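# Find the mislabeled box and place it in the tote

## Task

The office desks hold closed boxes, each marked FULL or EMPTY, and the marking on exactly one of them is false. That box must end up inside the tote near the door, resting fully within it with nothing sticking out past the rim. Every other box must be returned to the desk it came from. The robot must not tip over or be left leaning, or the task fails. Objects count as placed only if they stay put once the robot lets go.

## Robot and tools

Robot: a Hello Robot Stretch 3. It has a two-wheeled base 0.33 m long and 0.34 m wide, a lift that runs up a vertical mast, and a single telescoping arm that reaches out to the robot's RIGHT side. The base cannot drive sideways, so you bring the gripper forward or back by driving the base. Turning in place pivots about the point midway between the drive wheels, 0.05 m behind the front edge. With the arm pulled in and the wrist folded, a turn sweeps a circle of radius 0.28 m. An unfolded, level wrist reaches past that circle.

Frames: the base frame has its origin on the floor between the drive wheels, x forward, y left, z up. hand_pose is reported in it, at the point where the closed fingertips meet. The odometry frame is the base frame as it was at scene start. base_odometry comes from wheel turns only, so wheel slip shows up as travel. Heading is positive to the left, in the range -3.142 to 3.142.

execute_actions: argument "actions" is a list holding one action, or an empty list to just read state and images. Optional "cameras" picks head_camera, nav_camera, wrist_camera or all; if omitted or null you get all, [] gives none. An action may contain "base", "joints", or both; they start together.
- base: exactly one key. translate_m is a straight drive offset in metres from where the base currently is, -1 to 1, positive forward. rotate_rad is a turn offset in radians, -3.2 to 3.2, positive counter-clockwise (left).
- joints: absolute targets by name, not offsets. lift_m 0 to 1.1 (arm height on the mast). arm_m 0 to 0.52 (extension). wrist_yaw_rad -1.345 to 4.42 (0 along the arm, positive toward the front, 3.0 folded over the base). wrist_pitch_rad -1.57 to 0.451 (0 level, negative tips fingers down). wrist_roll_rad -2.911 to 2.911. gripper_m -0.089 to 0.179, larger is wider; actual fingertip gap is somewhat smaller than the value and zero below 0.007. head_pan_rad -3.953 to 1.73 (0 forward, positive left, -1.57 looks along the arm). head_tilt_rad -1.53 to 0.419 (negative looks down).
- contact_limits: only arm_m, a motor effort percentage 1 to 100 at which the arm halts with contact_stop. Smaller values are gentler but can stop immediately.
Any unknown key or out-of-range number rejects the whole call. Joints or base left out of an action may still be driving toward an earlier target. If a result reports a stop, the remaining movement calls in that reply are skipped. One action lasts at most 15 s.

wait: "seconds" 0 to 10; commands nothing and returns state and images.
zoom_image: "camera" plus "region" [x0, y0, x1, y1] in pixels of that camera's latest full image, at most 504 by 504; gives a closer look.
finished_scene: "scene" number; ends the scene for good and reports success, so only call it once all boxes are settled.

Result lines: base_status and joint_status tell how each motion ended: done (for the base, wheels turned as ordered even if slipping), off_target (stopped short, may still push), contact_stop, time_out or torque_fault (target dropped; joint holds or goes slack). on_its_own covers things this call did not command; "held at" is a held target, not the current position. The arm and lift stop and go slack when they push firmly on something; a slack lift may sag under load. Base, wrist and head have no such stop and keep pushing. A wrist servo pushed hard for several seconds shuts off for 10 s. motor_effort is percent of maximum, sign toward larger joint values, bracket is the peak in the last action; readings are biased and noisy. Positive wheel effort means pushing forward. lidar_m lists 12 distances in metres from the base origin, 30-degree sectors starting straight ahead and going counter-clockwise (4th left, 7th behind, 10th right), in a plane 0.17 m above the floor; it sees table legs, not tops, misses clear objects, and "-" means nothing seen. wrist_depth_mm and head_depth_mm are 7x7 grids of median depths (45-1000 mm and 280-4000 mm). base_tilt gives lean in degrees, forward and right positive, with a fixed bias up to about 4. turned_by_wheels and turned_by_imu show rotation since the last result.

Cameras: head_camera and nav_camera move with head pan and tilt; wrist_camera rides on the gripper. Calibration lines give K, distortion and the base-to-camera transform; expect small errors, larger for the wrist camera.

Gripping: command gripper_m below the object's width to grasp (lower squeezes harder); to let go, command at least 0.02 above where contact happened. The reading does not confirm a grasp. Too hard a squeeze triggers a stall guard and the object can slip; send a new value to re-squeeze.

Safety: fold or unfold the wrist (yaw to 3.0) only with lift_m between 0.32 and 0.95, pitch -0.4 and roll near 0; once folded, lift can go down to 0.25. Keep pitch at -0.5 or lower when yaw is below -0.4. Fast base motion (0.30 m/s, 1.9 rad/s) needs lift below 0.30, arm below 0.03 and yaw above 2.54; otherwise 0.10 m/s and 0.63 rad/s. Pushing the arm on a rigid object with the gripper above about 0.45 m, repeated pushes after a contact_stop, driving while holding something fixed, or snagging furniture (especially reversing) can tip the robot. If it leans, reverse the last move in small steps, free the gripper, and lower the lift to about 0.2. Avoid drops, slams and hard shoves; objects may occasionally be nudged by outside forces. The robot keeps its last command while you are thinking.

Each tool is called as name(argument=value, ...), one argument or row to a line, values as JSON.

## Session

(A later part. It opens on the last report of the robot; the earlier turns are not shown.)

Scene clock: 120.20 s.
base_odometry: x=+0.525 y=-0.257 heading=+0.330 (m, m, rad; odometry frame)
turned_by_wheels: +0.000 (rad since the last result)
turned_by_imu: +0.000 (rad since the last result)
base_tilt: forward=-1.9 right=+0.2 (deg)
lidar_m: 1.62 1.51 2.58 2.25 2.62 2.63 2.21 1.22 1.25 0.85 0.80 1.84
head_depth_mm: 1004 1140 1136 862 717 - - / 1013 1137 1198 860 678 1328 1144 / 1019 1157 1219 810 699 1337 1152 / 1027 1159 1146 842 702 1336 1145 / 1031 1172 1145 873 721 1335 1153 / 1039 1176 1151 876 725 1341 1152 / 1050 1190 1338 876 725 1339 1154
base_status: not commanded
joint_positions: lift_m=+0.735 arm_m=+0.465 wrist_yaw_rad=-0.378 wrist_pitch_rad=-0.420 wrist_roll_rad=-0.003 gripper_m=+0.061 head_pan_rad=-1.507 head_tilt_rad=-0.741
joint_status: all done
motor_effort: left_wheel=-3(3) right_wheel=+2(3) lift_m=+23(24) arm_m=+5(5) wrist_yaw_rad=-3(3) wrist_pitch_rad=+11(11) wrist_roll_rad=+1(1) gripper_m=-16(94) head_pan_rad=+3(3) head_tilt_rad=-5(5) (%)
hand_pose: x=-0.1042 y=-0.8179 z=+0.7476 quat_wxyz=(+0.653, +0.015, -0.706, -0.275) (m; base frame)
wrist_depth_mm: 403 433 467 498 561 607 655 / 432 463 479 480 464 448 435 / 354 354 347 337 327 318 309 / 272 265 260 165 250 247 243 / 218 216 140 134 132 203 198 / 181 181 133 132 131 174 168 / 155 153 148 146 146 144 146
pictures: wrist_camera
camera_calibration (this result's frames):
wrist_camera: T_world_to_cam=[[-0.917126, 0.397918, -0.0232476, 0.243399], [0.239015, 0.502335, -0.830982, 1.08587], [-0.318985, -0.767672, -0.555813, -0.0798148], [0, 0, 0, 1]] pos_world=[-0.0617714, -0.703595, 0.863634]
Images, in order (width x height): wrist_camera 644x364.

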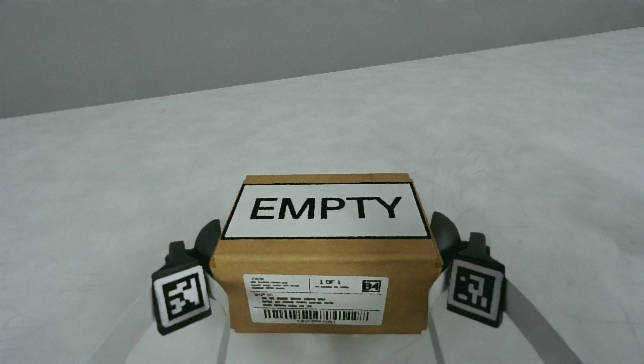

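execute_actions(
  actions=[
    {"joints":{"gripper_m":0.02,"lift_m":0.765}},
  ],
  cameras=["wrist_camera"],
)

Scene clock: 125.17 s.
base_odometry: x=+0.525 y=-0.257 heading=+0.330 (m, m, rad; odometry frame)
turned_by_wheels: +0.000 (rad since the last result)
turned_by_imu: +0.001 (rad since the last result)
base_tilt: forward=-1.9 right=+0.3 (deg)
lidar_m: 1.62 1.51 2.57 2.25 2.61 2.63 2.21 1.22 1.26 0.85 0.80 1.84
head_depth_mm: 1011 1136 1128 859 716 - 1129 / 1010 1146 1187 - 680 1308 1141 / 1024 1153 1259 838 700 1332 1146 / 1025 1162 1173 857 700 1344 1148 / 1030 1172 1148 875 722 1341 1154 / 1036 1171 1156 876 724 1348 1155 / 1044 1183 1347 877 724 1346 1154
base_status: not commanded
joint_positions: lift_m=+0.765 arm_m=+0.465 wrist_yaw_rad=-0.378 wrist_pitch_rad=-0.420 wrist_roll_rad=-0.003 gripper_m=+0.022 head_pan_rad=-1.507 head_tilt_rad=-0.741
joint_status: all done
motor_effort: left_wheel=-3(3) right_wheel=+3(3) lift_m=+38(38) arm_m=+4(5) wrist_yaw_rad=-3(2) wrist_pitch_rad=+11(11) wrist_roll_rad=+1(1) gripper_m=-28(98) head_pan_rad=+3(3) head_tilt_rad=-5(5) (%)
hand_pose: x=-0.1042 y=-0.8179 z=+0.7769 quat_wxyz=(+0.653, +0.015, -0.706, -0.275) (m; base frame)
wrist_depth_mm: 405 428 464 499 557 612 681 / 426 466 499 532 557 540 531 / 444 431 417 401 392 389 371 / 324 321 313 166 300 299 291 / 262 259 140 134 132 245 239 / 219 220 133 132 130 212 203 / 188 184 178 171 174 174 176
pictures: wrist_camera
camera_calibration (this result's frames):
wrist_camera: T_world_to_cam=[[-0.917127, 0.397916, -0.0232488, 0.244082], [0.239015, 0.502336, -0.830982, 1.11029], [-0.318983, -0.767673, -0.555813, -0.0634846], [0, 0, 0, 1]] pos_world=[-0.0617712, -0.703595, 0.893016]
Images, in order (width x height): wrist_camera 644x364.

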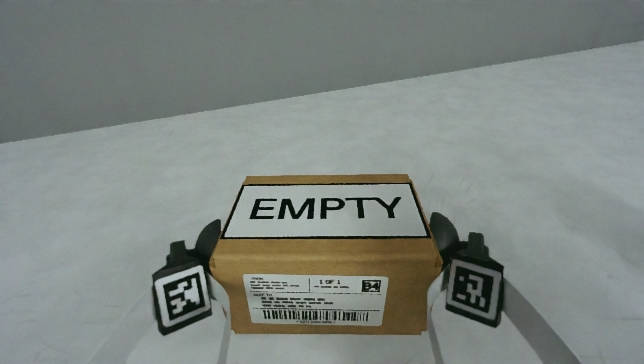

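execute_actions(
  actions=[
    {"joints":{"lift_m":0.736}},
  ],
  cameras=[],
)

execute_actions(
  actions=[
    {"joints":{"gripper_m":0.179}},
  ],
  cameras=[],
)

execute_actions(
  actions=[
    {"joints":{"lift_m":0.80,"arm_m":0.40}},
  ],
  cameras=[],
)

execute_actions(
  actions=[
    {"base":{"translate_m":-0.52},"joints":{"arm_m":0.25}},
  ],
  cameras=["wrist_camera","head_camera"],
)

Scene clock: 135.03 s.
base_odometry: x=+0.525 y=-0.257 heading=+0.330 (m, m, rad; odometry frame)
turned_by_wheels: +0.000 (rad since the last result)
turned_by_imu: +0.002 (rad since the last result)
base_tilt: forward=-1.9 right=+0.2 (deg)
lidar_m: 1.62 1.51 2.57 2.25 2.62 2.62 2.21 1.22 1.26 0.85 0.80 1.84
head_depth_mm: 1007 1139 1132 863 714 - - / 1014 1147 1185 863 681 1329 1155 / 1019 1148 1223 816 699 1335 1151 / 1026 1162 1148 840 700 1336 1150 / 1030 1168 1148 870 721 1328 1151 / 1036 1178 1155 873 723 1346 1154 / 1043 1190 1344 877 725 1359 1161
base_status: not commanded
joint_positions: lift_m=+0.736 arm_m=+0.465 wrist_yaw_rad=-0.378 wrist_pitch_rad=-0.420 wrist_roll_rad=-0.003 gripper_m=+0.041 head_pan_rad=-1.507 head_tilt_rad=-0.741
joint_status: all done
on_its_own: gripper_m is held at +0.040, not at your +0.020, by its stall guard, which is not easing now
motor_effort: left_wheel=-3(3) right_wheel=+3(3) lift_m=+24(34) arm_m=+5(5) wrist_yaw_rad=-2(2) wrist_pitch_rad=+11(11) wrist_roll_rad=+1(1) gripper_m=-22(20) head_pan_rad=+4(3) head_tilt_rad=-7(6) (%)
hand_pose: x=-0.1042 y=-0.8179 z=+0.7486 quat_wxyz=(+0.653, +0.015, -0.706, -0.275) (m; base frame)
wrist_depth_mm: 404 427 458 508 547 593 644 / 427 449 482 483 462 453 439 / 360 349 349 340 330 322 311 / 274 266 263 167 252 248 245 / 218 216 140 134 133 203 200 / 182 183 133 132 130 177 169 / 156 154 149 146 146 145 147
pictures: none
No camera images: the call's "cameras" was empty. Leave "cameras" out to get every camera's image.

Scene clock: 136.90 s.
base_odometry: x=+0.525 y=-0.257 heading=+0.330 (m, m, rad; odometry frame)
turned_by_wheels: +0.000 (rad since the last result)
turned_by_imu: +0.001 (rad since the last result)
base_tilt: forward=-1.9 right=+0.2 (deg)
lidar_m: 1.62 1.51 2.57 2.25 2.62 2.63 2.21 1.22 1.26 0.86 0.80 1.84
head_depth_mm: 1007 1141 1129 862 714 - - / 1013 1150 1189 863 681 1339 1149 / 1014 1156 1213 813 695 1339 1150 / 1025 1159 1150 842 700 1348 1146 / 1029 1169 1156 875 721 1325 1150 / 1034 1173 1160 874 728 1342 1148 / 1042 1188 1328 877 724 1345 1154
base_status: not commanded
joint_positions: lift_m=+0.736 arm_m=+0.465 wrist_yaw_rad=-0.378 wrist_pitch_rad=-0.420 wrist_roll_rad=-0.003 gripper_m=+0.179 head_pan_rad=-1.507 head_tilt_rad=-0.741
joint_status: all done
motor_effort: left_wheel=-3(3) right_wheel=+3(3) lift_m=+24(24) arm_m=+5(5) wrist_yaw_rad=-2(2) wrist_pitch_rad=+11(11) wrist_roll_rad=+1(1) gripper_m=+1(94) head_pan_rad=+3(3) head_tilt_rad=-6(6) (%)
hand_pose: x=-0.1042 y=-0.8179 z=+0.7486 quat_wxyz=(+0.653, +0.015, -0.706, -0.275) (m; base frame)
wrist_depth_mm: 401 429 463 497 555 610 649 / 425 456 484 483 466 452 436 / 363 354 346 333 329 321 315 / 273 267 264 167 242 249 243 / 218 217 149 136 140 209 202 / 188 178 140 133 133 171 174 / - 154 150 148 146 148 143
pictures: none
No camera images: the call's "cameras" was empty. Leave "cameras" out to get every camera's image.

Scene clock: 138.53 s.
base_odometry: x=+0.525 y=-0.257 heading=+0.330 (m, m, rad; odometry frame)
turned_by_wheels: +0.000 (rad since the last result)
turned_by_imu: +0.000 (rad since the last result)
base_tilt: forward=-1.9 right=+0.2 (deg)
lidar_m: 1.62 1.51 2.57 2.25 2.61 2.63 2.21 1.22 1.26 0.85 0.80 1.84
head_depth_mm: 1010 1138 1132 897 - - 1129 / 1011 1148 1230 836 679 1331 1150 / 1018 1146 1244 826 697 1346 1142 / 1029 1169 1196 839 702 1335 1150 / 1030 1172 1151 870 720 1328 1154 / 1038 1175 1158 875 725 1353 1152 / 1046 1186 1334 879 725 1344 1152
base_status: not commanded
joint_positions: lift_m=+0.800 arm_m=+0.400 wrist_yaw_rad=-0.378 wrist_pitch_rad=-0.420 wrist_roll_rad=-0.003 gripper_m=+0.179 head_pan_rad=-1.507 head_tilt_rad=-0.741
joint_status: all done
motor_effort: left_wheel=-2(3) right_wheel=+3(3) lift_m=+37(40) arm_m=-5(5) wrist_yaw_rad=-2(2) wrist_pitch_rad=+11(11) wrist_roll_rad=+1(1) gripper_m=+1(1) head_pan_rad=+3(4) head_tilt_rad=-6(6) (%)
hand_pose: x=-0.1043 y=-0.7537 z=+0.8120 quat_wxyz=(+0.653, +0.015, -0.706, -0.275) (m; base frame)
wrist_depth_mm: 459 487 524 565 619 702 771 / 479 519 569 603 652 661 629 / 505 506 510 485 480 468 451 / 398 390 382 374 366 362 349 / 319 314 284 230 298 304 291 / 272 261 240 225 250 248 251 / - 222 220 219 216 213 207
pictures: none
No camera images: the call's "cameras" was empty. Leave "cameras" out to get every camera's image.

Scene clock: 145.17 s.
base_odometry: x=+0.033 y=-0.425 heading=+0.330 (m, m, rad; odometry frame)
turned_by_wheels: +0.000 (rad since the last result)
turned_by_imu: +0.003 (rad since the last result)
base_tilt: forward=-1.9 right=+0.3 (deg)
lidar_m: 2.14 2.26 2.62 2.24 2.70 2.22 1.70 1.62 0.87 1.20 1.06 1.09
head_depth_mm: 986 1115 1132 893 - - 1122 / 985 1123 1135 - 678 1332 1140 / 996 1133 1142 - 672 1340 1145 / 999 1134 1148 869 691 1336 1144 / 1013 1147 1155 874 701 1332 1152 / 1011 1145 1154 874 704 1339 1155 / 1018 1163 1165 875 703 1342 1157
base_status: done
joint_positions: lift_m=+0.800 arm_m=+0.250 wrist_yaw_rad=-0.378 wrist_pitch_rad=-0.420 wrist_roll_rad=-0.003 gripper_m=+0.179 head_pan_rad=-1.507 head_tilt_rad=-0.741
joint_status: all done
motor_effort: left_wheel=-2(7) right_wheel=+3(4) lift_m=+37(37) arm_m=-4(3) wrist_yaw_rad=-2(3) wrist_pitch_rad=+11(11) wrist_roll_rad=+1(1) gripper_m=+0(0) head_pan_rad=+4(3) head_tilt_rad=-6(5) (%)
hand_pose: x=-0.1043 y=-0.6036 z=+0.8120 quat_wxyz=(+0.653, +0.015, -0.706, -0.275) (m; base frame)
wrist_depth_mm: 539 586 636 688 752 824 937 / 584 625 673 716 662 834 - / 521 510 505 483 474 469 452 / 392 391 366 285 366 361 354 / 318 312 295 274 297 303 289 / 274 260 260 252 249 249 253 / - 223 221 218 218 212 206
pictures: head_camera (sideways: a quarter turn clockwise sets it upright), wrist_camera
camera_calibration (this result's frames):
head_camera: T_world_to_cam=[[0.00897164, 0.66946, -0.742794, 0.983293], [0.999187, 0.0231925, 0.0329713, -0.0499934], [0.0393002, -0.742486, -0.668708, 0.825156], [0, 0, 0, 1]] pos_world=[0.00870216, -0.0444493, 1.28382]
wrist_camera: T_world_to_cam=[[-0.917074, 0.398038, -0.0232502, 0.159708], [0.239069, 0.502271, -0.831006, 1.03178], [-0.319094, -0.767652, -0.555778, 0.120397], [0, 0, 0, 1]] pos_world=[-0.0617839, -0.489378, 0.92804]
Images, in order (width x height): head_camera 896x504, wrist_camera 644x364.

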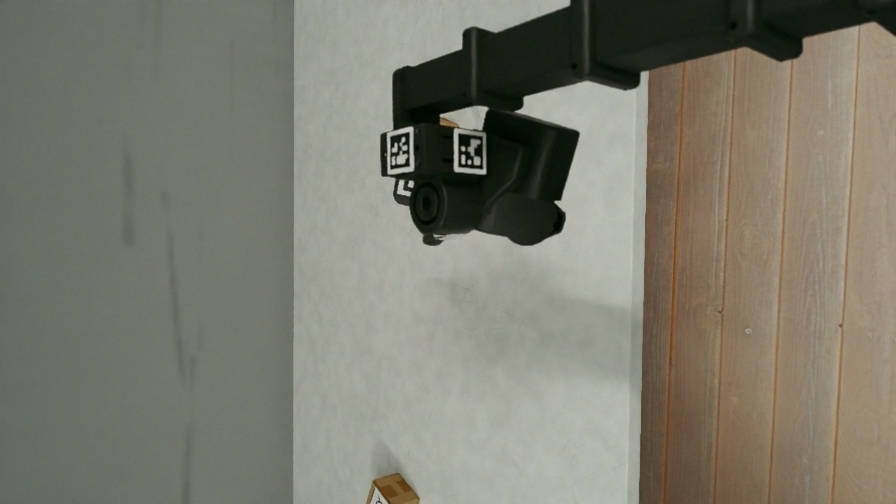

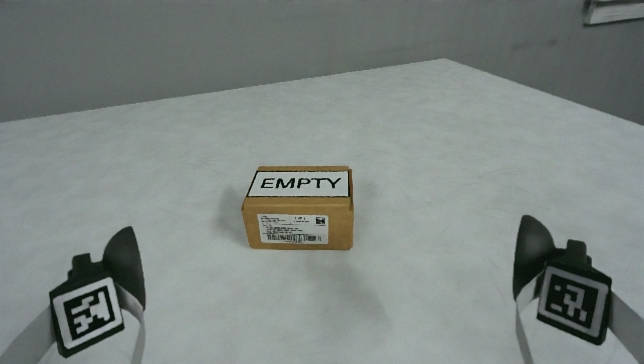

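execute_actions(
  actions=[
    {"base":{"translate_m":-0.022},"joints":{"arm_m":0.366,"lift_m":0.735}},
  ],
  cameras=["wrist_camera"],
)

Scene clock: 157.70 s.
base_odometry: x=+0.012 y=-0.432 heading=+0.330 (m, m, rad; odometry frame)
turned_by_wheels: +0.000 (rad since the last result)
turned_by_imu: +0.001 (rad since the last result)
base_tilt: forward=-1.9 right=+0.3 (deg)
lidar_m: 2.16 2.29 2.62 2.25 2.70 2.20 1.68 1.62 0.85 1.20 1.09 1.09
head_depth_mm: 979 1108 1130 862 715 - - / 990 1119 1139 893 691 1331 1150 / 995 1127 1150 - 699 1332 1148 / 996 1131 1146 865 701 1334 1148 / 1004 1144 1144 875 700 1346 1154 / 1012 1150 1157 873 704 1339 1158 / 1015 1148 1161 881 705 1350 1159
base_status: done
joint_positions: lift_m=+0.735 arm_m=+0.366 wrist_yaw_rad=-0.378 wrist_pitch_rad=-0.420 wrist_roll_rad=-0.003 gripper_m=+0.179 head_pan_rad=-1.507 head_tilt_rad=-0.741
joint_status: all done
motor_effort: left_wheel=-2(9) right_wheel=+2(4) lift_m=+24(33) arm_m=+5(8) wrist_yaw_rad=-2(2) wrist_pitch_rad=+11(11) wrist_roll_rad=+1(1) gripper_m=+1(0) head_pan_rad=+3(3) head_tilt_rad=-6(6) (%)
hand_pose: x=-0.1043 y=-0.7189 z=+0.7476 quat_wxyz=(+0.653, +0.015, -0.706, -0.275) (m; base frame)
wrist_depth_mm: 451 484 524 572 635 694 749 / 479 503 501 482 466 455 438 / 362 350 343 335 324 318 310 / 270 267 264 166 250 247 244 / 217 215 142 134 138 208 200 / 187 178 142 135 136 171 173 / - 154 151 148 145 147 142
pictures: wrist_camera
camera_calibration (this result's frames):
wrist_camera: T_world_to_cam=[[-0.917049, 0.398094, -0.0232765, 0.20412], [0.239106, 0.502215, -0.831029, 1.03612], [-0.319137, -0.76766, -0.555742, -0.00387131], [0, 0, 0, 1]] pos_world=[-0.0617903, -0.604586, 0.863647]
Images, in order (width x height): wrist_camera 644x364.

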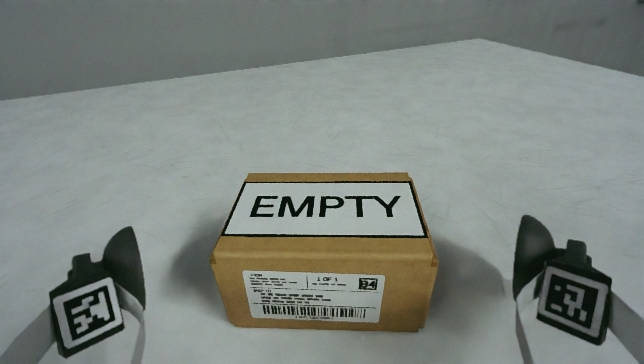

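execute_actions(
  actions=[
    {"joints":{"gripper_m":0.045}},
  ],
  cameras=[],
)

execute_actions(
  actions=[
    {"joints":{"lift_m":0.76}},
  ],
  cameras=["wrist_camera"],
)

Scene clock: 164.03 s.
base_odometry: x=+0.012 y=-0.432 heading=+0.330 (m, m, rad; odometry frame)
turned_by_wheels: +0.000 (rad since the last result)
turned_by_imu: +0.001 (rad since the last result)
base_tilt: forward=-1.9 right=+0.2 (deg)
lidar_m: 2.17 2.29 2.62 2.25 2.71 2.21 1.68 1.62 0.85 1.20 1.08 1.09
head_depth_mm: 979 1107 1131 861 715 - - / 991 1116 1132 893 688 1331 1143 / 996 1125 1145 - 700 1345 1152 / 1007 1135 1152 869 703 1343 1149 / 1007 1142 1149 871 702 1334 1154 / 1013 1147 1155 875 702 1341 1155 / 1018 1157 1154 880 704 1339 1164
base_status: not commanded
joint_positions: lift_m=+0.735 arm_m=+0.366 wrist_yaw_rad=-0.378 wrist_pitch_rad=-0.420 wrist_roll_rad=-0.003 gripper_m=+0.046 head_pan_rad=-1.507 head_tilt_rad=-0.741
joint_status: all done
motor_effort: left_wheel=-3(3) right_wheel=+3(3) lift_m=+23(24) arm_m=+5(5) wrist_yaw_rad=-2(2) wrist_pitch_rad=+11(11) wrist_roll_rad=+1(1) gripper_m=-20(99) head_pan_rad=+4(3) head_tilt_rad=-6(6) (%)
hand_pose: x=-0.1043 y=-0.7189 z=+0.7476 quat_wxyz=(+0.653, +0.015, -0.706, -0.275) (m; base frame)
wrist_depth_mm: 456 489 525 567 622 672 773 / 481 504 504 481 464 451 430 / 358 353 343 336 328 316 311 / 271 267 262 166 249 246 243 / 217 215 139 134 132 203 199 / 182 180 134 133 132 174 169 / 155 154 149 147 146 143 146
pictures: none
No camera images: the call's "cameras" was empty. Leave "cameras" out to get every camera's image.

Scene clock: 165.03 s.
base_odometry: x=+0.012 y=-0.432 heading=+0.330 (m, m, rad; odometry frame)
turned_by_wheels: +0.000 (rad since the last result)
turned_by_imu: +0.000 (rad since the last result)
base_tilt: forward=-1.9 right=+0.2 (deg)
lidar_m: 2.16 2.29 2.62 2.25 2.70 2.20 1.67 1.61 0.86 1.20 1.09 1.09
head_depth_mm: 980 1112 1133 861 713 - - / 990 1120 1193 - 688 1335 1144 / 990 1129 1196 - 698 1333 1153 / 997 1135 1143 868 700 1336 1148 / 1008 1136 1159 871 702 1350 1151 / 1013 1147 1149 876 704 1348 1153 / 1020 1156 1163 878 705 1345 1160
base_status: not commanded
joint_positions: lift_m=+0.760 arm_m=+0.366 wrist_yaw_rad=-0.378 wrist_pitch_rad=-0.420 wrist_roll_rad=-0.003 gripper_m=+0.046 head_pan_rad=-1.507 head_tilt_rad=-0.741
joint_status: all done
motor_effort: left_wheel=-2(2) right_wheel=+2(3) lift_m=+37(41) arm_m=+5(5) wrist_yaw_rad=-2(2) wrist_pitch_rad=+11(11) wrist_roll_rad=+1(1) gripper_m=-20(20) head_pan_rad=+4(4) head_tilt_rad=-6(6) (%)
hand_pose: x=-0.1043 y=-0.7189 z=+0.7720 quat_wxyz=(+0.653, +0.015, -0.706, -0.275) (m; base frame)
wrist_depth_mm: 459 488 529 565 637 690 769 / 494 525 558 562 552 532 833 / 421 416 403 394 386 374 366 / 320 314 309 166 290 289 287 / 253 254 140 133 132 235 232 / 213 211 134 134 132 207 198 / 182 180 173 167 169 169 172
pictures: wrist_camera
camera_calibration (this result's frames):
wrist_camera: T_world_to_cam=[[-0.91705, 0.398093, -0.0232764, 0.204687], [0.239105, 0.502215, -0.831029, 1.05638], [-0.319137, -0.76766, -0.555742, 0.00967612], [0, 0, 0, 1]] pos_world=[-0.0617902, -0.604587, 0.888025]
Images, in order (width x height): wrist_camera 644x364.

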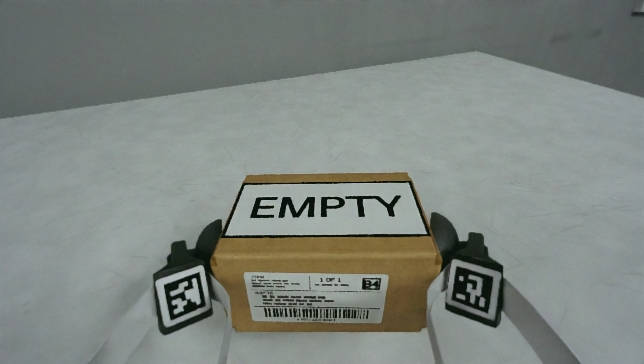

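execute_actions(
  actions=[
    {"joints":{"lift_m":0.736}},
  ],
  cameras=[],
)

execute_actions(
  actions=[
    {"joints":{"gripper_m":0.179}},
  ],
  cameras=[],
)

execute_actions(
  actions=[
    {"joints":{"lift_m":0.80,"arm_m":0.30}},
  ],
  cameras=["wrist_camera"],
)

execute_actions(
  actions=[
    {"base":{"rotate_rad":-0.6},"joints":{"lift_m":0.92,"arm_m":0.15,"wrist_yaw_rad":0,"head_pan_rad":-2.6,"head_tilt_rad":-0.5}},
  ],
  cameras=[],
)

execute_actions(
  actions=[
    {"base":{"translate_m":-1.0},"joints":{"lift_m":1.03,"arm_m":0.0}},
  ],
  cameras=["head_camera","nav_camera"],
)

Scene clock: 191.27 s.
base_odometry: x=+0.012 y=-0.432 heading=+0.330 (m, m, rad; odometry frame)
turned_by_wheels: +0.000 (rad since the last result)
turned_by_imu: +0.001 (rad since the last result)
base_tilt: forward=-1.9 right=+0.3 (deg)
lidar_m: 2.16 2.29 2.63 2.25 2.70 2.20 1.67 1.61 0.86 1.20 1.08 1.09
head_depth_mm: 987 1109 1139 861 714 - - / 986 1118 1140 896 687 1334 1149 / 993 1125 1141 - 699 1334 1147 / 1002 1135 1146 866 705 1341 1143 / 1001 1145 1153 872 701 1346 1145 / 1009 1144 1154 874 704 1351 1151 / 1019 1156 1158 880 706 1335 1151
base_status: not commanded
joint_positions: lift_m=+0.736 arm_m=+0.366 wrist_yaw_rad=-0.378 wrist_pitch_rad=-0.420 wrist_roll_rad=-0.003 gripper_m=+0.046 head_pan_rad=-1.507 head_tilt_rad=-0.741
joint_status: all done
motor_effort: left_wheel=-2(2) right_wheel=+3(2) lift_m=+24(35) arm_m=+5(5) wrist_yaw_rad=-2(2) wrist_pitch_rad=+11(11) wrist_roll_rad=+1(1) gripper_m=-20(20) head_pan_rad=+3(3) head_tilt_rad=-7(6) (%)
hand_pose: x=-0.1043 y=-0.7189 z=+0.7486 quat_wxyz=(+0.653, +0.015, -0.706, -0.275) (m; base frame)
wrist_depth_mm: 461 485 525 579 615 676 771 / 487 510 511 484 470 453 434 / 361 355 347 336 329 321 313 / 275 267 264 166 250 250 246 / 219 216 140 134 132 204 201 / 183 181 134 133 132 176 169 / 157 155 149 147 147 145 147
pictures: none
No camera images: the call's "cameras" was empty. Leave "cameras" out to get every camera's image.

Scene clock: 193.10 s.
base_odometry: x=+0.012 y=-0.432 heading=+0.330 (m, m, rad; odometry frame)
turned_by_wheels: +0.000 (rad since the last result)
turned_by_imu: +0.001 (rad since the last result)
base_tilt: forward=-1.9 right=+0.3 (deg)
lidar_m: 2.15 2.29 2.63 2.25 2.70 2.19 1.68 1.61 0.86 1.20 1.08 1.09
head_depth_mm: 982 1111 1133 863 714 - - / 984 1113 1141 - 690 1334 1148 / 993 1131 1147 - 700 1345 1145 / 1001 1137 1150 871 699 1340 1149 / 1003 1144 1149 874 702 1343 1149 / 1013 1143 1155 876 706 1352 1159 / 1018 1160 1160 876 703 1346 1156
base_status: not commanded
joint_positions: lift_m=+0.736 arm_m=+0.366 wrist_yaw_rad=-0.378 wrist_pitch_rad=-0.420 wrist_roll_rad=-0.003 gripper_m=+0.179 head_pan_rad=-1.507 head_tilt_rad=-0.741
joint_status: all done
motor_effort: left_wheel=-3(2) right_wheel=+3(3) lift_m=+24(24) arm_m=+5(5) wrist_yaw_rad=-2(2) wrist_pitch_rad=+11(11) wrist_roll_rad=+1(1) gripper_m=+2(88) head_pan_rad=+3(3) head_tilt_rad=-7(6) (%)
hand_pose: x=-0.1043 y=-0.7189 z=+0.7486 quat_wxyz=(+0.653, +0.015, -0.706, -0.275) (m; base frame)
wrist_depth_mm: 459 485 536 571 628 692 756 / 480 509 506 484 465 453 435 / 362 351 345 337 327 319 313 / 274 269 263 168 240 249 245 / 221 216 149 136 139 208 202 / 190 180 145 136 137 172 174 / - 154 153 147 146 149 143
pictures: none
No camera images: the call's "cameras" was empty. Leave "cameras" out to get every camera's image.

Scene clock: 194.77 s.
base_odometry: x=+0.012 y=-0.432 heading=+0.330 (m, m, rad; odometry frame)
turned_by_wheels: +0.000 (rad since the last result)
turned_by_imu: +0.000 (rad since the last result)
base_tilt: forward=-2.0 right=+0.3 (deg)
lidar_m: 2.16 2.29 2.62 2.25 2.70 2.20 1.68 1.61 0.86 1.20 1.08 1.09
head_depth_mm: 982 1107 1133 893 - - 1114 / 985 1117 1196 - 695 1326 1145 / 996 1123 1198 - 698 1341 1143 / 999 1136 1151 873 701 1332 1148 / 1009 1137 1151 874 700 1334 1154 / 1012 1154 1151 873 703 1346 1159 / 1023 1156 1161 875 704 1345 1154
base_status: not commanded
joint_positions: lift_m=+0.800 arm_m=+0.300 wrist_yaw_rad=-0.378 wrist_pitch_rad=-0.420 wrist_roll_rad=-0.003 gripper_m=+0.179 head_pan_rad=-1.507 head_tilt_rad=-0.741
joint_status: all done
motor_effort: left_wheel=-2(2) right_wheel=+3(3) lift_m=+37(39) arm_m=-4(6) wrist_yaw_rad=-2(2) wrist_pitch_rad=+11(11) wrist_roll_rad=+1(1) gripper_m=-1(1) head_pan_rad=+3(3) head_tilt_rad=-5(6) (%)
hand_pose: x=-0.1043 y=-0.6537 z=+0.8120 quat_wxyz=(+0.653, +0.015, -0.706, -0.275) (m; base frame)
wrist_depth_mm: 512 539 587 644 693 782 830 / 542 582 631 673 688 812 924 / 530 513 503 492 470 468 460 / 393 390 381 372 365 361 353 / 316 311 286 232 296 303 289 / 274 260 241 229 249 249 252 / - 224 221 220 218 212 209
pictures: wrist_camera
camera_calibration (this result's frames):
wrist_camera: T_world_to_cam=[[-0.91705, 0.398093, -0.0232771, 0.179659], [0.239098, 0.502195, -0.831043, 1.05689], [-0.319143, -0.767673, -0.555721, 0.0819515], [0, 0, 0, 1]] pos_world=[-0.0617904, -0.539375, 0.928047]
Images, in order (width x height): wrist_camera 644x364.

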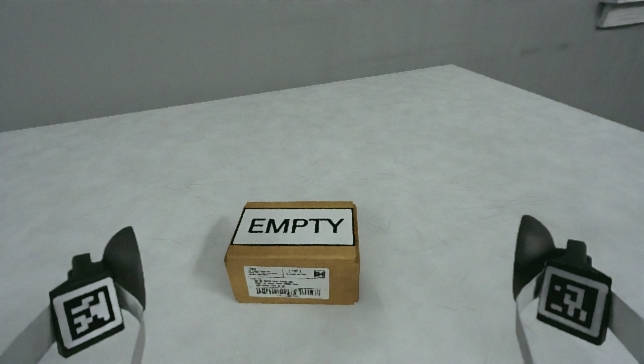

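Scene clock: 197.13 s.
base_odometry: x=+0.012 y=-0.433 heading=-0.270 (m, m, rad; odometry frame)
turned_by_wheels: -0.600 (rad since the last result)
turned_by_imu: -0.602 (rad since the last result)
base_tilt: forward=-1.9 right=+0.3 (deg)
lidar_m: 1.08 2.16 2.03 2.65 2.53 2.35 2.22 1.68 1.74 0.86 1.20 1.24
head_depth_mm: 1818 1997 2212 2434 2016 1558 1284 / 1825 1992 2178 2411 2036 1561 1324 / 1854 1989 1728 2387 1975 1579 1363 / 1806 1975 2157 2410 2025 1578 - / 1803 1990 2150 2381 2045 1647 - / 1797 1960 2149 2373 2060 1705 - / 1796 1965 2118 2366 2089 1711 -
base_status: done
joint_positions: lift_m=+0.920 arm_m=+0.150 wrist_yaw_rad=-0.002 wrist_pitch_rad=-0.420 wrist_roll_rad=-0.003 gripper_m=+0.179 head_pan_rad=-2.593 head_tilt_rad=-0.507
joint_status: all done
motor_effort: left_wheel=+4(9) right_wheel=-2(6) lift_m=+38(39) arm_m=-4(5) wrist_yaw_rad=+2(5) wrist_pitch_rad=+11(11) wrist_roll_rad=+1(1) gripper_m=+0(1) head_pan_rad=-3(35) head_tilt_rad=+4(32) (%)
hand_pose: x=-0.0220 y=-0.5196 z=+0.9320 quat_wxyz=(+0.693, +0.147, -0.690, -0.148) (m; base frame)
wrist_depth_mm: 640 714 828 932 - - - / 686 753 889 - - - - / 743 771 796 - - - - / 627 616 608 596 - - - / 504 494 488 477 467 - - / 362 411 401 397 400 392 - / - 350 349 344 342 - -
pictures: none
No camera images: the call's "cameras" was empty. Leave "cameras" out to get every camera's image.

Scene clock: 208.07 s.
base_odometry: x=-0.952 y=-0.166 heading=-0.270 (m, m, rad; odometry frame)
turned_by_wheels: +0.000 (rad since the last result)
turned_by_imu: +0.003 (rad since the last result)
base_tilt: forward=-1.9 right=+0.3 (deg)
lidar_m: 2.07 3.02 2.94 1.99 2.05 1.23 1.25 1.30 0.87 1.78 1.71 1.34
head_depth_mm: 1079 1194 1227 834 - - - / 1075 1187 1244 843 - - - / 1068 1184 1250 875 - - 1192 / 1067 1167 1236 - - - 1228 / 1076 1165 1236 - - - 1262 / 1065 1171 1239 - - - 1257 / 1062 1160 1236 - - - -
base_status: done
joint_positions: lift_m=+1.030 arm_m=+0.001 wrist_yaw_rad=-0.002 wrist_pitch_rad=-0.420 wrist_roll_rad=-0.003 gripper_m=+0.179 head_pan_rad=-2.593 head_tilt_rad=-0.507
joint_status: all done
motor_effort: left_wheel=+4(6) right_wheel=-2(6) lift_m=+37(39) arm_m=-4(7) wrist_yaw_rad=+1(2) wrist_pitch_rad=+11(11) wrist_roll_rad=+1(1) gripper_m=+1(2) head_pan_rad=-3(3) head_tilt_rad=+6(4) (%)
hand_pose: x=-0.0219 y=-0.3702 z=+1.0420 quat_wxyz=(+0.693, +0.147, -0.690, -0.148) (m; base frame)
wrist_depth_mm: - - - - - - 915 / - - - - - - 914 / - - - - - 474 458 / - - - - - 393 357 / - - - - - - 312 / - - - - - - - / - - - - - - -
pictures: head_camera (sideways: a quarter turn clockwise sets it upright), nav_camera (sideways: a quarter turn counterclockwise sets it upright)
camera_calibration (this result's frames):
head_camera: T_world_to_cam=[[0.434303, 0.204788, -0.877179, 1.1559], [0.49348, -0.868766, 0.0415052, -0.0580302], [-0.753564, -0.450896, -0.478367, 0.582364], [0, 0, 0, 1]] pos_world=[-0.034526, -0.0245429, 1.29492]
nav_camera: T_world_to_cam=[[-0.469769, -0.223029, 0.854152, -1.06453], [-0.518182, 0.853001, -0.062263, 0.134146], [-0.714706, -0.471855, -0.516283, 0.626577], [0, 0, 0, 1]] pos_world=[0.0172489, -0.0561932, 1.24111]
Images, in order (width x height): head_camera 896x504, nav_camera 672x504.

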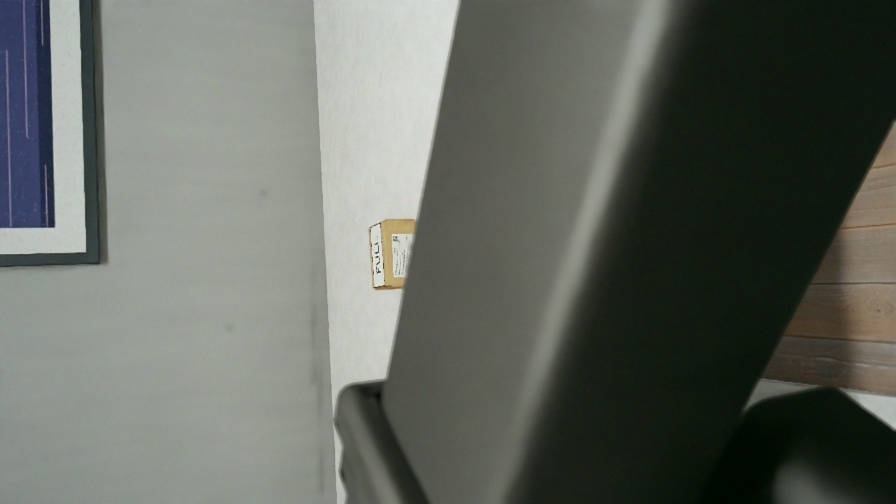

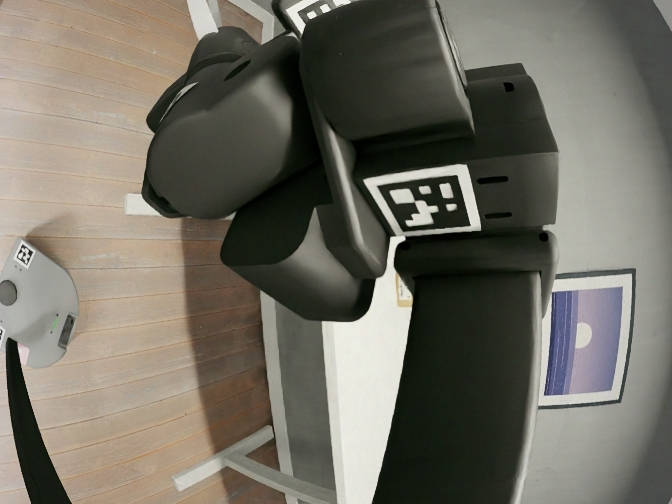

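execute_actions(
  actions=[
    {"base":{"translate_m":-0.07}},
  ],
  cameras=[],
)

execute_actions(
  actions=[
    {"base":{"rotate_rad":-0.955},"joints":{"arm_m":0.25,"head_pan_rad":-1.4}},
  ],
  cameras=["wrist_camera","head_camera"],
)

Scene clock: 219.90 s.
base_odometry: x=-1.019 y=-0.147 heading=-0.270 (m, m, rad; odometry frame)
turned_by_wheels: +0.000 (rad since the last result)
turned_by_imu: +0.001 (rad since the last result)
base_tilt: forward=-1.9 right=+0.2 (deg)
lidar_m: 2.14 3.10 2.88 1.98 2.01 1.17 1.20 1.24 0.83 1.72 1.74 1.39
head_depth_mm: 1020 1136 1199 834 - - - / 1021 1130 1191 845 - - - / 1013 1128 1193 881 - - 1194 / 1005 1112 1177 - - - 1230 / 1019 1115 1172 - - - 1264 / 1022 1106 1185 - - - 1263 / 1013 1103 1182 - - - -
base_status: done
joint_positions: lift_m=+1.030 arm_m=+0.001 wrist_yaw_rad=-0.002 wrist_pitch_rad=-0.420 wrist_roll_rad=-0.003 gripper_m=+0.179 head_pan_rad=-2.593 head_tilt_rad=-0.507
joint_status: not commanded
motor_effort: left_wheel=+3(5) right_wheel=-2(6) lift_m=+37(38) arm_m=-4(4) wrist_yaw_rad=+2(2) wrist_pitch_rad=+11(11) wrist_roll_rad=+1(1) gripper_m=+1(0) head_pan_rad=-3(3) head_tilt_rad=+3(5) (%)
hand_pose: x=-0.0219 y=-0.3702 z=+1.0420 quat_wxyz=(+0.693, +0.147, -0.690, -0.148) (m; base frame)
wrist_depth_mm: - - - - - - 839 / - - - - - - 634 / - - - - - 471 449 / - - - - - 360 358 / - - - - - - 291 / - - - - - - 252 / - - - - - - -
pictures: none
No camera images: the call's "cameras" was empty. Leave "cameras" out to get every camera's image.

Scene clock: 222.97 s.
base_odometry: x=-1.019 y=-0.147 heading=-1.225 (m, m, rad; odometry frame)
turned_by_wheels: -0.955 (rad since the last result)
turned_by_imu: -0.959 (rad since the last result)
base_tilt: forward=-1.9 right=+0.3 (deg)
lidar_m: 1.41 1.40 2.14 2.88 2.62 1.99 1.72 1.17 1.26 1.24 0.83 1.78
head_depth_mm: 965 1048 - 685 533 1498 1276 / 998 1082 - 670 535 1566 1281 / 1021 1107 1173 713 537 1575 1283 / 1042 1133 1200 735 541 1579 1294 / 1061 1158 1221 759 564 1219 1232 / 1083 1180 1270 766 566 1549 1297 / 1097 1215 1341 770 595 1591 1298
base_status: done
joint_positions: lift_m=+1.030 arm_m=+0.250 wrist_yaw_rad=-0.001 wrist_pitch_rad=-0.419 wrist_roll_rad=-0.003 gripper_m=+0.179 head_pan_rad=-1.407 head_tilt_rad=-0.507
joint_status: all done
motor_effort: left_wheel=+4(9) right_wheel=-2(5) lift_m=+37(37) arm_m=+5(5) wrist_yaw_rad=+1(1) wrist_pitch_rad=+11(11) wrist_roll_rad=+1(1) gripper_m=+1(0) head_pan_rad=+3(36) head_tilt_rad=+4(5) (%)
hand_pose: x=-0.0218 y=-0.6188 z=+1.0420 quat_wxyz=(+0.693, +0.147, -0.690, -0.148) (m; base frame)
wrist_depth_mm: 721 728 702 683 668 673 634 / 784 747 727 728 677 654 636 / 599 512 502 488 475 459 461 / 393 386 379 295 335 359 355 / 320 314 306 304 296 303 288 / 274 263 255 253 249 248 252 / - 223 221 220 216 214 206
pictures: head_camera (sideways: a quarter turn clockwise sets it upright), wrist_camera
camera_calibration (this result's frames):
head_camera: T_world_to_cam=[[-0.0268039, 0.479395, -0.87719, 1.15873], [0.99047, 0.131326, 0.041506, -0.0610628], [0.135096, -0.867718, -0.478346, 0.576916], [0, 0, 0, 1]] pos_world=[0.0136003, -0.0468678, 1.29492]
wrist_camera: T_world_to_cam=[[-0.999189, 0.0328318, -0.0233166, 0.0189652], [0.0376241, 0.554762, -0.831158, 1.23908], [-0.0143533, -0.831361, -0.555547, 0.229939], [0, 0, 0, 1]] pos_world=[-0.0243692, -0.496857, 1.15806]
Images, in order (width x height): head_camera 896x504, wrist_camera 644x364.

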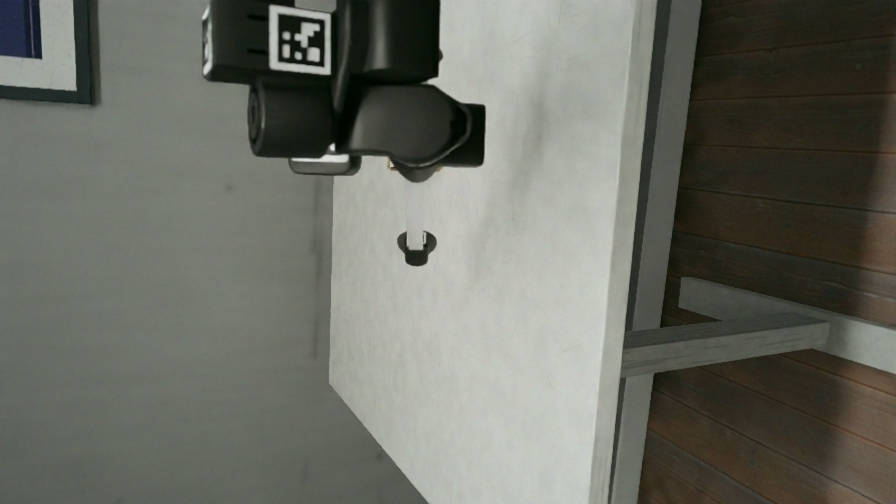

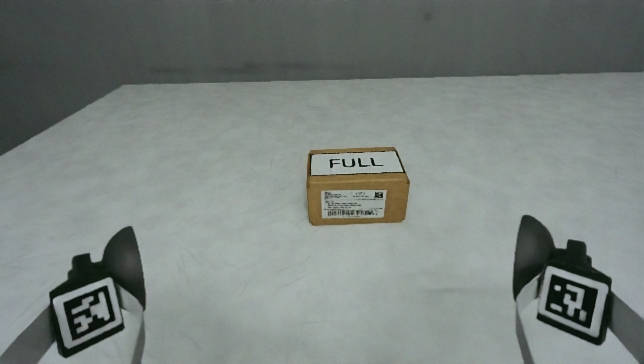

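execute_actions(
  actions=[
    {"base":{"translate_m":-0.03},"joints":{"arm_m":0.398,"lift_m":0.965}},
  ],
  cameras=["wrist_camera"],
)

Scene clock: 231.40 s.
base_odometry: x=-1.030 y=-0.119 heading=-1.225 (m, m, rad; odometry frame)
turned_by_wheels: +0.000 (rad since the last result)
turned_by_imu: +0.002 (rad since the last result)
base_tilt: forward=-1.9 right=+0.2 (deg)
lidar_m: 1.42 1.42 2.16 3.13 2.59 1.96 1.69 1.15 1.26 1.24 0.84 1.81
head_depth_mm: 960 1070 1123 703 533 1519 1281 / 990 1087 - 705 535 1562 1286 / 1016 1104 1181 710 539 1581 1284 / 1039 1129 1187 757 539 1576 1297 / 1059 1154 1221 762 566 1500 1250 / 1077 1188 1260 765 570 1503 1298 / 1098 1210 1326 772 597 1612 1304
base_status: done
joint_positions: lift_m=+0.965 arm_m=+0.398 wrist_yaw_rad=-0.001 wrist_pitch_rad=-0.419 wrist_roll_rad=-0.003 gripper_m=+0.179 head_pan_rad=-1.407 head_tilt_rad=-0.507
joint_status: all done
motor_effort: left_wheel=+4(5) right_wheel=-2(6) lift_m=+23(35) arm_m=+5(5) wrist_yaw_rad=+2(1) wrist_pitch_rad=+11(11) wrist_roll_rad=+1(1) gripper_m=+1(1) head_pan_rad=+3(3) head_tilt_rad=+4(4) (%)
hand_pose: x=-0.0218 y=-0.7668 z=+0.9776 quat_wxyz=(+0.693, +0.147, -0.690, -0.148) (m; base frame)
wrist_depth_mm: 579 573 563 547 538 522 523 / 547 517 498 483 467 450 432 / 364 348 345 332 328 318 309 / 271 265 261 166 248 246 242 / 218 216 142 135 138 207 199 / 188 179 136 132 136 171 172 / - 154 148 147 145 147 141
pictures: wrist_camera
camera_calibration (this result's frames):
wrist_camera: T_world_to_cam=[[-0.999189, 0.0328304, -0.023319, 0.0223249], [0.037625, 0.554739, -0.831173, 1.26768], [-0.0143518, -0.831376, -0.555525, 0.0710913], [0, 0, 0, 1]] pos_world=[-0.0243692, -0.64486, 1.09367]
Images, in order (width x height): wrist_camera 644x364.

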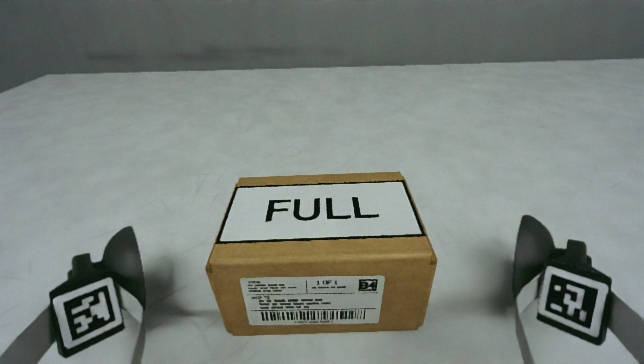

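execute_actions(
  actions=[
    {"joints":{"gripper_m":0.04}},
  ],
  cameras=[],
)

execute_actions(
  actions=[
    {"joints":{"lift_m":0.985}},
  ],
  cameras=["wrist_camera"],
)

Scene clock: 236.70 s.
base_odometry: x=-1.030 y=-0.119 heading=-1.225 (m, m, rad; odometry frame)
turned_by_wheels: +0.000 (rad since the last result)
turned_by_imu: +0.001 (rad since the last result)
base_tilt: forward=-1.9 right=+0.3 (deg)
lidar_m: 1.42 1.42 2.16 3.17 2.60 1.96 1.70 1.15 1.26 1.24 0.84 1.81
head_depth_mm: 961 1069 1123 706 533 1515 1281 / 985 1084 - 706 535 1545 1285 / 1019 1115 1177 711 537 1575 1285 / 1036 1127 1192 759 539 1585 1289 / 1068 1158 1216 763 565 1496 1252 / 1079 1179 1248 773 567 1493 1298 / 1102 1206 1342 772 596 1597 1301
base_status: not commanded
joint_positions: lift_m=+0.965 arm_m=+0.398 wrist_yaw_rad=+0.001 wrist_pitch_rad=-0.419 wrist_roll_rad=-0.003 gripper_m=+0.041 head_pan_rad=-1.407 head_tilt_rad=-0.507
joint_status: all done
motor_effort: left_wheel=+4(5) right_wheel=-3(4) lift_m=+24(24) arm_m=+5(5) wrist_yaw_rad=-1(2) wrist_pitch_rad=+11(11) wrist_roll_rad=+1(1) gripper_m=-22(100) head_pan_rad=+3(3) head_tilt_rad=+4(4) (%)
hand_pose: x=-0.0214 y=-0.7668 z=+0.9776 quat_wxyz=(+0.693, +0.148, -0.690, -0.147) (m; base frame)
wrist_depth_mm: 574 565 560 542 536 532 520 / 539 518 503 473 466 442 436 / 366 352 343 337 327 317 306 / 273 266 262 165 249 247 242 / 216 214 141 134 133 202 199 / 181 184 131 131 132 175 168 / 155 154 147 146 146 144 146
pictures: none
No camera images: the call's "cameras" was empty. Leave "cameras" out to get every camera's image.

Scene clock: 237.63 s.
base_odometry: x=-1.030 y=-0.119 heading=-1.225 (m, m, rad; odometry frame)
turned_by_wheels: +0.000 (rad since the last result)
turned_by_imu: +0.000 (rad since the last result)
base_tilt: forward=-1.9 right=+0.2 (deg)
lidar_m: 1.42 1.43 2.15 3.16 2.59 1.96 1.70 1.14 1.26 1.23 0.84 1.81
head_depth_mm: 961 1066 - 741 532 1510 1283 / 989 1085 - 707 534 1564 1275 / 1022 1111 1169 710 538 1566 1284 / 1032 1137 1192 756 539 1581 1288 / 1054 1161 1219 761 566 1491 1250 / 1074 1187 1249 765 569 1495 1297 / 1104 1204 1326 770 595 1595 1298
base_status: not commanded
joint_positions: lift_m=+0.985 arm_m=+0.398 wrist_yaw_rad=+0.001 wrist_pitch_rad=-0.431 wrist_roll_rad=-0.003 gripper_m=+0.044 head_pan_rad=-1.407 head_tilt_rad=-0.507
joint_status: all done
motor_effort: left_wheel=+4(4) right_wheel=-3(4) lift_m=+39(41) arm_m=+5(5) wrist_yaw_rad=-1(0) wrist_pitch_rad=+18(19) wrist_roll_rad=+1(1) gripper_m=-20(22) head_pan_rad=+3(3) head_tilt_rad=+5(4) (%)
hand_pose: x=-0.0214 y=-0.7653 z=+0.9943 quat_wxyz=(+0.692, +0.152, -0.689, -0.151) (m; base frame)
wrist_depth_mm: 591 565 560 552 537 522 513 / 617 602 530 527 502 487 466 / 393 384 374 366 357 353 338 / 299 293 289 169 274 271 267 / 241 240 142 134 133 223 221 / 202 202 131 131 131 194 187 / 173 171 161 159 161 160 162
pictures: wrist_camera
camera_calibration (this result's frames):
wrist_camera: T_world_to_cam=[[-0.999254, 0.031059, -0.0229412, 0.0213887], [0.0364815, 0.564732, -0.824467, 1.2816], [-0.0126515, -0.824689, -0.565444, 0.0966155], [0, 0, 0, 1]] pos_world=[-0.0241595, -0.644746, 1.11176]
Images, in order (width x height): wrist_camera 644x364.

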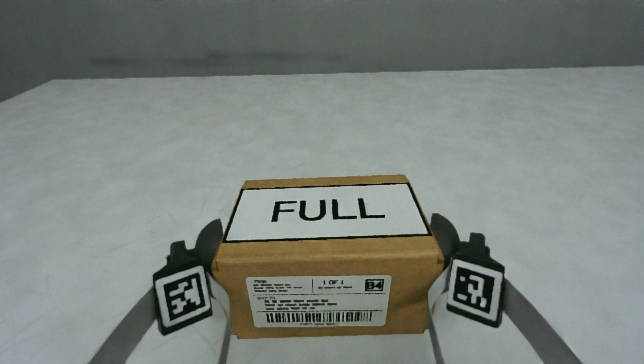

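execute_actions(
  actions=[
    {"joints":{"lift_m":0.968}},
  ],
  cameras=[],
)

execute_actions(
  actions=[
    {"joints":{"gripper_m":0.179}},
  ],
  cameras=[],
)

execute_actions(
  actions=[
    {"joints":{"lift_m":1.03,"arm_m":0.33}},
  ],
  cameras=[],
)

execute_actions(
  actions=[
    {"base":{"translate_m":-0.5},"joints":{"arm_m":0.22}},
  ],
  cameras=["wrist_camera","head_camera"],
)

Scene clock: 246.67 s.
base_odometry: x=-1.030 y=-0.119 heading=-1.225 (m, m, rad; odometry frame)
turned_by_wheels: +0.000 (rad since the last result)
turned_by_imu: +0.001 (rad since the last result)
base_tilt: forward=-1.9 right=+0.2 (deg)
lidar_m: 1.42 1.42 2.15 3.11 2.59 1.97 1.69 1.15 1.26 1.24 0.84 1.81
head_depth_mm: 967 1065 1123 722 532 1514 1285 / 989 1082 - 708 534 1549 1281 / 1013 1112 1177 709 537 1582 1283 / 1039 1131 1192 760 538 1580 1295 / 1054 1156 1225 762 565 1494 1251 / 1082 1180 1256 766 569 1500 1297 / 1102 1204 1324 773 595 1597 1292
base_status: not commanded
joint_positions: lift_m=+0.968 arm_m=+0.398 wrist_yaw_rad=+0.001 wrist_pitch_rad=-0.429 wrist_roll_rad=-0.003 gripper_m=+0.044 head_pan_rad=-1.407 head_tilt_rad=-0.507
joint_status: all done
motor_effort: left_wheel=+4(4) right_wheel=-3(3) lift_m=+24(35) arm_m=+5(5) wrist_yaw_rad=-1(0) wrist_pitch_rad=+17(19) wrist_roll_rad=+1(1) gripper_m=-20(20) head_pan_rad=+4(4) head_tilt_rad=+4(4) (%)
hand_pose: x=-0.0214 y=-0.7656 z=+0.9785 quat_wxyz=(+0.692, +0.151, -0.690, -0.150) (m; base frame)
wrist_depth_mm: 587 572 552 545 541 524 526 / 529 505 489 471 453 444 427 / 356 349 338 331 327 315 309 / 272 265 261 166 250 246 244 / 218 216 141 134 132 204 198 / 181 184 131 132 131 175 169 / 157 154 149 147 147 144 147
pictures: none
No camera images: the call's "cameras" was empty. Leave "cameras" out to get every camera's image.

Scene clock: 248.50 s.
base_odometry: x=-1.030 y=-0.119 heading=-1.225 (m, m, rad; odometry frame)
turned_by_wheels: +0.000 (rad since the last result)
turned_by_imu: +0.001 (rad since the last result)
base_tilt: forward=-1.9 right=+0.2 (deg)
lidar_m: 1.42 1.42 2.15 3.18 2.59 1.96 1.69 1.15 1.26 1.24 0.84 1.81
head_depth_mm: 965 1070 1125 720 534 1512 1275 / 988 1089 - 707 534 1574 1282 / 1019 1113 1175 711 537 1579 1284 / 1036 1135 1196 756 538 1578 1298 / 1056 1160 1220 761 565 1496 1254 / 1083 1172 1256 766 569 1490 1302 / 1100 1203 1326 768 596 1614 1307
base_status: not commanded
joint_positions: lift_m=+0.968 arm_m=+0.398 wrist_yaw_rad=+0.001 wrist_pitch_rad=-0.421 wrist_roll_rad=-0.003 gripper_m=+0.179 head_pan_rad=-1.407 head_tilt_rad=-0.507
joint_status: all done
motor_effort: left_wheel=+4(4) right_wheel=-3(3) lift_m=+24(25) arm_m=+5(5) wrist_yaw_rad=+0(1) wrist_pitch_rad=+12(17) wrist_roll_rad=+1(1) gripper_m=+1(93) head_pan_rad=+4(3) head_tilt_rad=+4(4) (%)
hand_pose: x=-0.0214 y=-0.7666 z=+0.9802 quat_wxyz=(+0.693, +0.148, -0.690, -0.148) (m; base frame)
wrist_depth_mm: 573 566 558 555 530 529 523 / 539 532 496 490 476 451 435 / 367 357 348 337 331 324 319 / 277 272 265 171 256 251 247 / 223 218 152 138 142 212 203 / 191 181 133 131 135 173 175 / - 156 150 146 147 150 144
pictures: none
No camera images: the call's "cameras" was empty. Leave "cameras" out to get every camera's image.

Scene clock: 250.17 s.
base_odometry: x=-1.030 y=-0.119 heading=-1.225 (m, m, rad; odometry frame)
turned_by_wheels: +0.000 (rad since the last result)
turned_by_imu: +0.000 (rad since the last result)
base_tilt: forward=-1.9 right=+0.2 (deg)
lidar_m: 1.42 1.42 2.16 3.12 2.60 1.96 1.70 1.14 1.26 1.24 0.84 1.81
head_depth_mm: 964 1046 - 741 532 1521 1272 / 989 1064 - 707 533 1572 1286 / 1020 1105 1180 713 537 1581 1282 / 1036 1134 1194 758 540 1581 1282 / 1057 1161 1218 761 566 1488 1250 / 1084 1183 1254 767 569 1504 1291 / 1097 1200 1330 770 593 1589 1306
base_status: not commanded
joint_positions: lift_m=+1.030 arm_m=+0.330 wrist_yaw_rad=+0.001 wrist_pitch_rad=-0.420 wrist_roll_rad=-0.003 gripper_m=+0.179 head_pan_rad=-1.407 head_tilt_rad=-0.507
joint_status: all done
motor_effort: left_wheel=+4(4) right_wheel=-3(3) lift_m=+38(38) arm_m=-4(5) wrist_yaw_rad=-1(0) wrist_pitch_rad=+12(12) wrist_roll_rad=+1(1) gripper_m=+0(0) head_pan_rad=+4(3) head_tilt_rad=+3(4) (%)
hand_pose: x=-0.0214 y=-0.6995 z=+1.0419 quat_wxyz=(+0.693, +0.148, -0.690, -0.147) (m; base frame)
wrist_depth_mm: 651 630 625 610 597 593 564 / 712 676 665 654 631 631 604 / 543 515 503 482 473 466 452 / 396 385 381 374 370 358 352 / 314 312 303 230 287 302 290 / 272 261 255 234 242 246 251 / - 222 220 219 215 215 206
pictures: none
No camera images: the call's "cameras" was empty. Leave "cameras" out to get every camera's image.

Scene clock: 256.10 s.
base_odometry: x=-1.199 y=+0.351 heading=-1.224 (m, m, rad; odometry frame)
turned_by_wheels: +0.000 (rad since the last result)
turned_by_imu: +0.002 (rad since the last result)
base_tilt: forward=-1.9 right=+0.3 (deg)
lidar_m: 1.90 2.41 3.23 3.11 1.58 1.21 1.48 1.58 0.82 1.20 1.13 1.12
head_depth_mm: 950 1011 - 651 532 1474 1281 / 954 1051 - - 533 1478 1276 / 965 1073 1142 756 538 1527 1283 / 976 1094 1164 737 539 1537 1289 / 1009 1122 1187 762 543 1543 1296 / 1027 1139 1203 769 545 1593 1296 / 1066 1169 1238 773 547 1598 1298
base_status: done
joint_positions: lift_m=+1.030 arm_m=+0.220 wrist_yaw_rad=+0.001 wrist_pitch_rad=-0.420 wrist_roll_rad=-0.003 gripper_m=+0.179 head_pan_rad=-1.407 head_tilt_rad=-0.507
joint_status: all done
motor_effort: left_wheel=+3(5) right_wheel=-2(8) lift_m=+37(37) arm_m=-5(6) wrist_yaw_rad=-1(0) wrist_pitch_rad=+12(11) wrist_roll_rad=+1(1) gripper_m=+1(0) head_pan_rad=+3(3) head_tilt_rad=+5(4) (%)
hand_pose: x=-0.0214 y=-0.5895 z=+1.0419 quat_wxyz=(+0.693, +0.148, -0.690, -0.147) (m; base frame)
wrist_depth_mm: 729 705 686 670 666 652 656 / 758 718 733 724 679 658 634 / 524 518 506 488 477 463 453 / 400 388 382 357 327 357 352 / 319 315 306 301 296 302 289 / 274 263 257 253 251 248 251 / - 221 220 218 217 214 206
pictures: head_camera (sideways: a quarter turn clockwise sets it upright), wrist_camera
camera_calibration (this result's frames):
head_camera: T_world_to_cam=[[-0.0268091, 0.479394, -0.87719, 1.15873], [0.990468, 0.131337, 0.041506, -0.0610629], [0.135106, -0.867717, -0.478345, 0.576915], [0, 0, 0, 1]] pos_world=[0.0136008, -0.0468677, 1.29492]
wrist_camera: T_world_to_cam=[[-0.999253, 0.0308081, -0.0233222, 0.0172714], [0.0365112, 0.555234, -0.830893, 1.22272], [-0.012649, -0.831124, -0.555944, 0.254811], [0, 0, 0, 1]] pos_world=[-0.0241612, -0.467646, 1.15801]
Images, in order (width x height): head_camera 896x504, wrist_camera 644x364.

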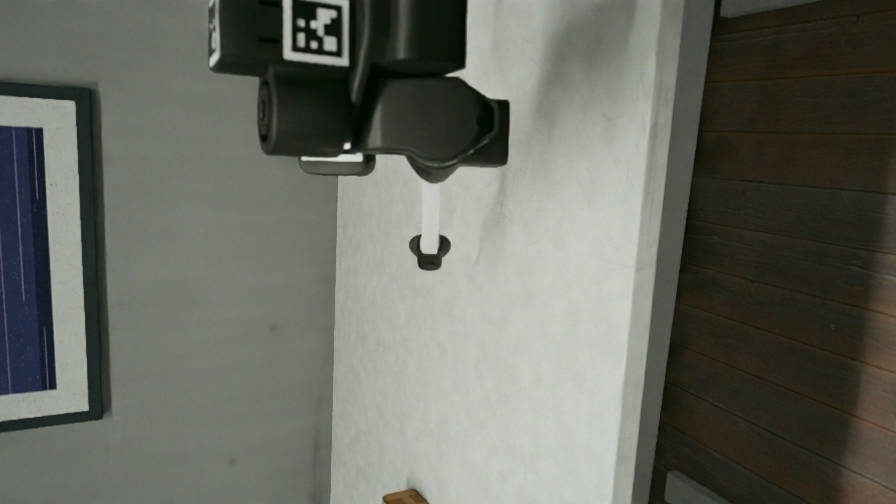

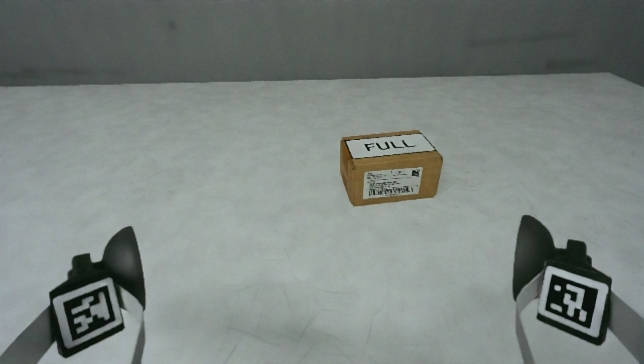

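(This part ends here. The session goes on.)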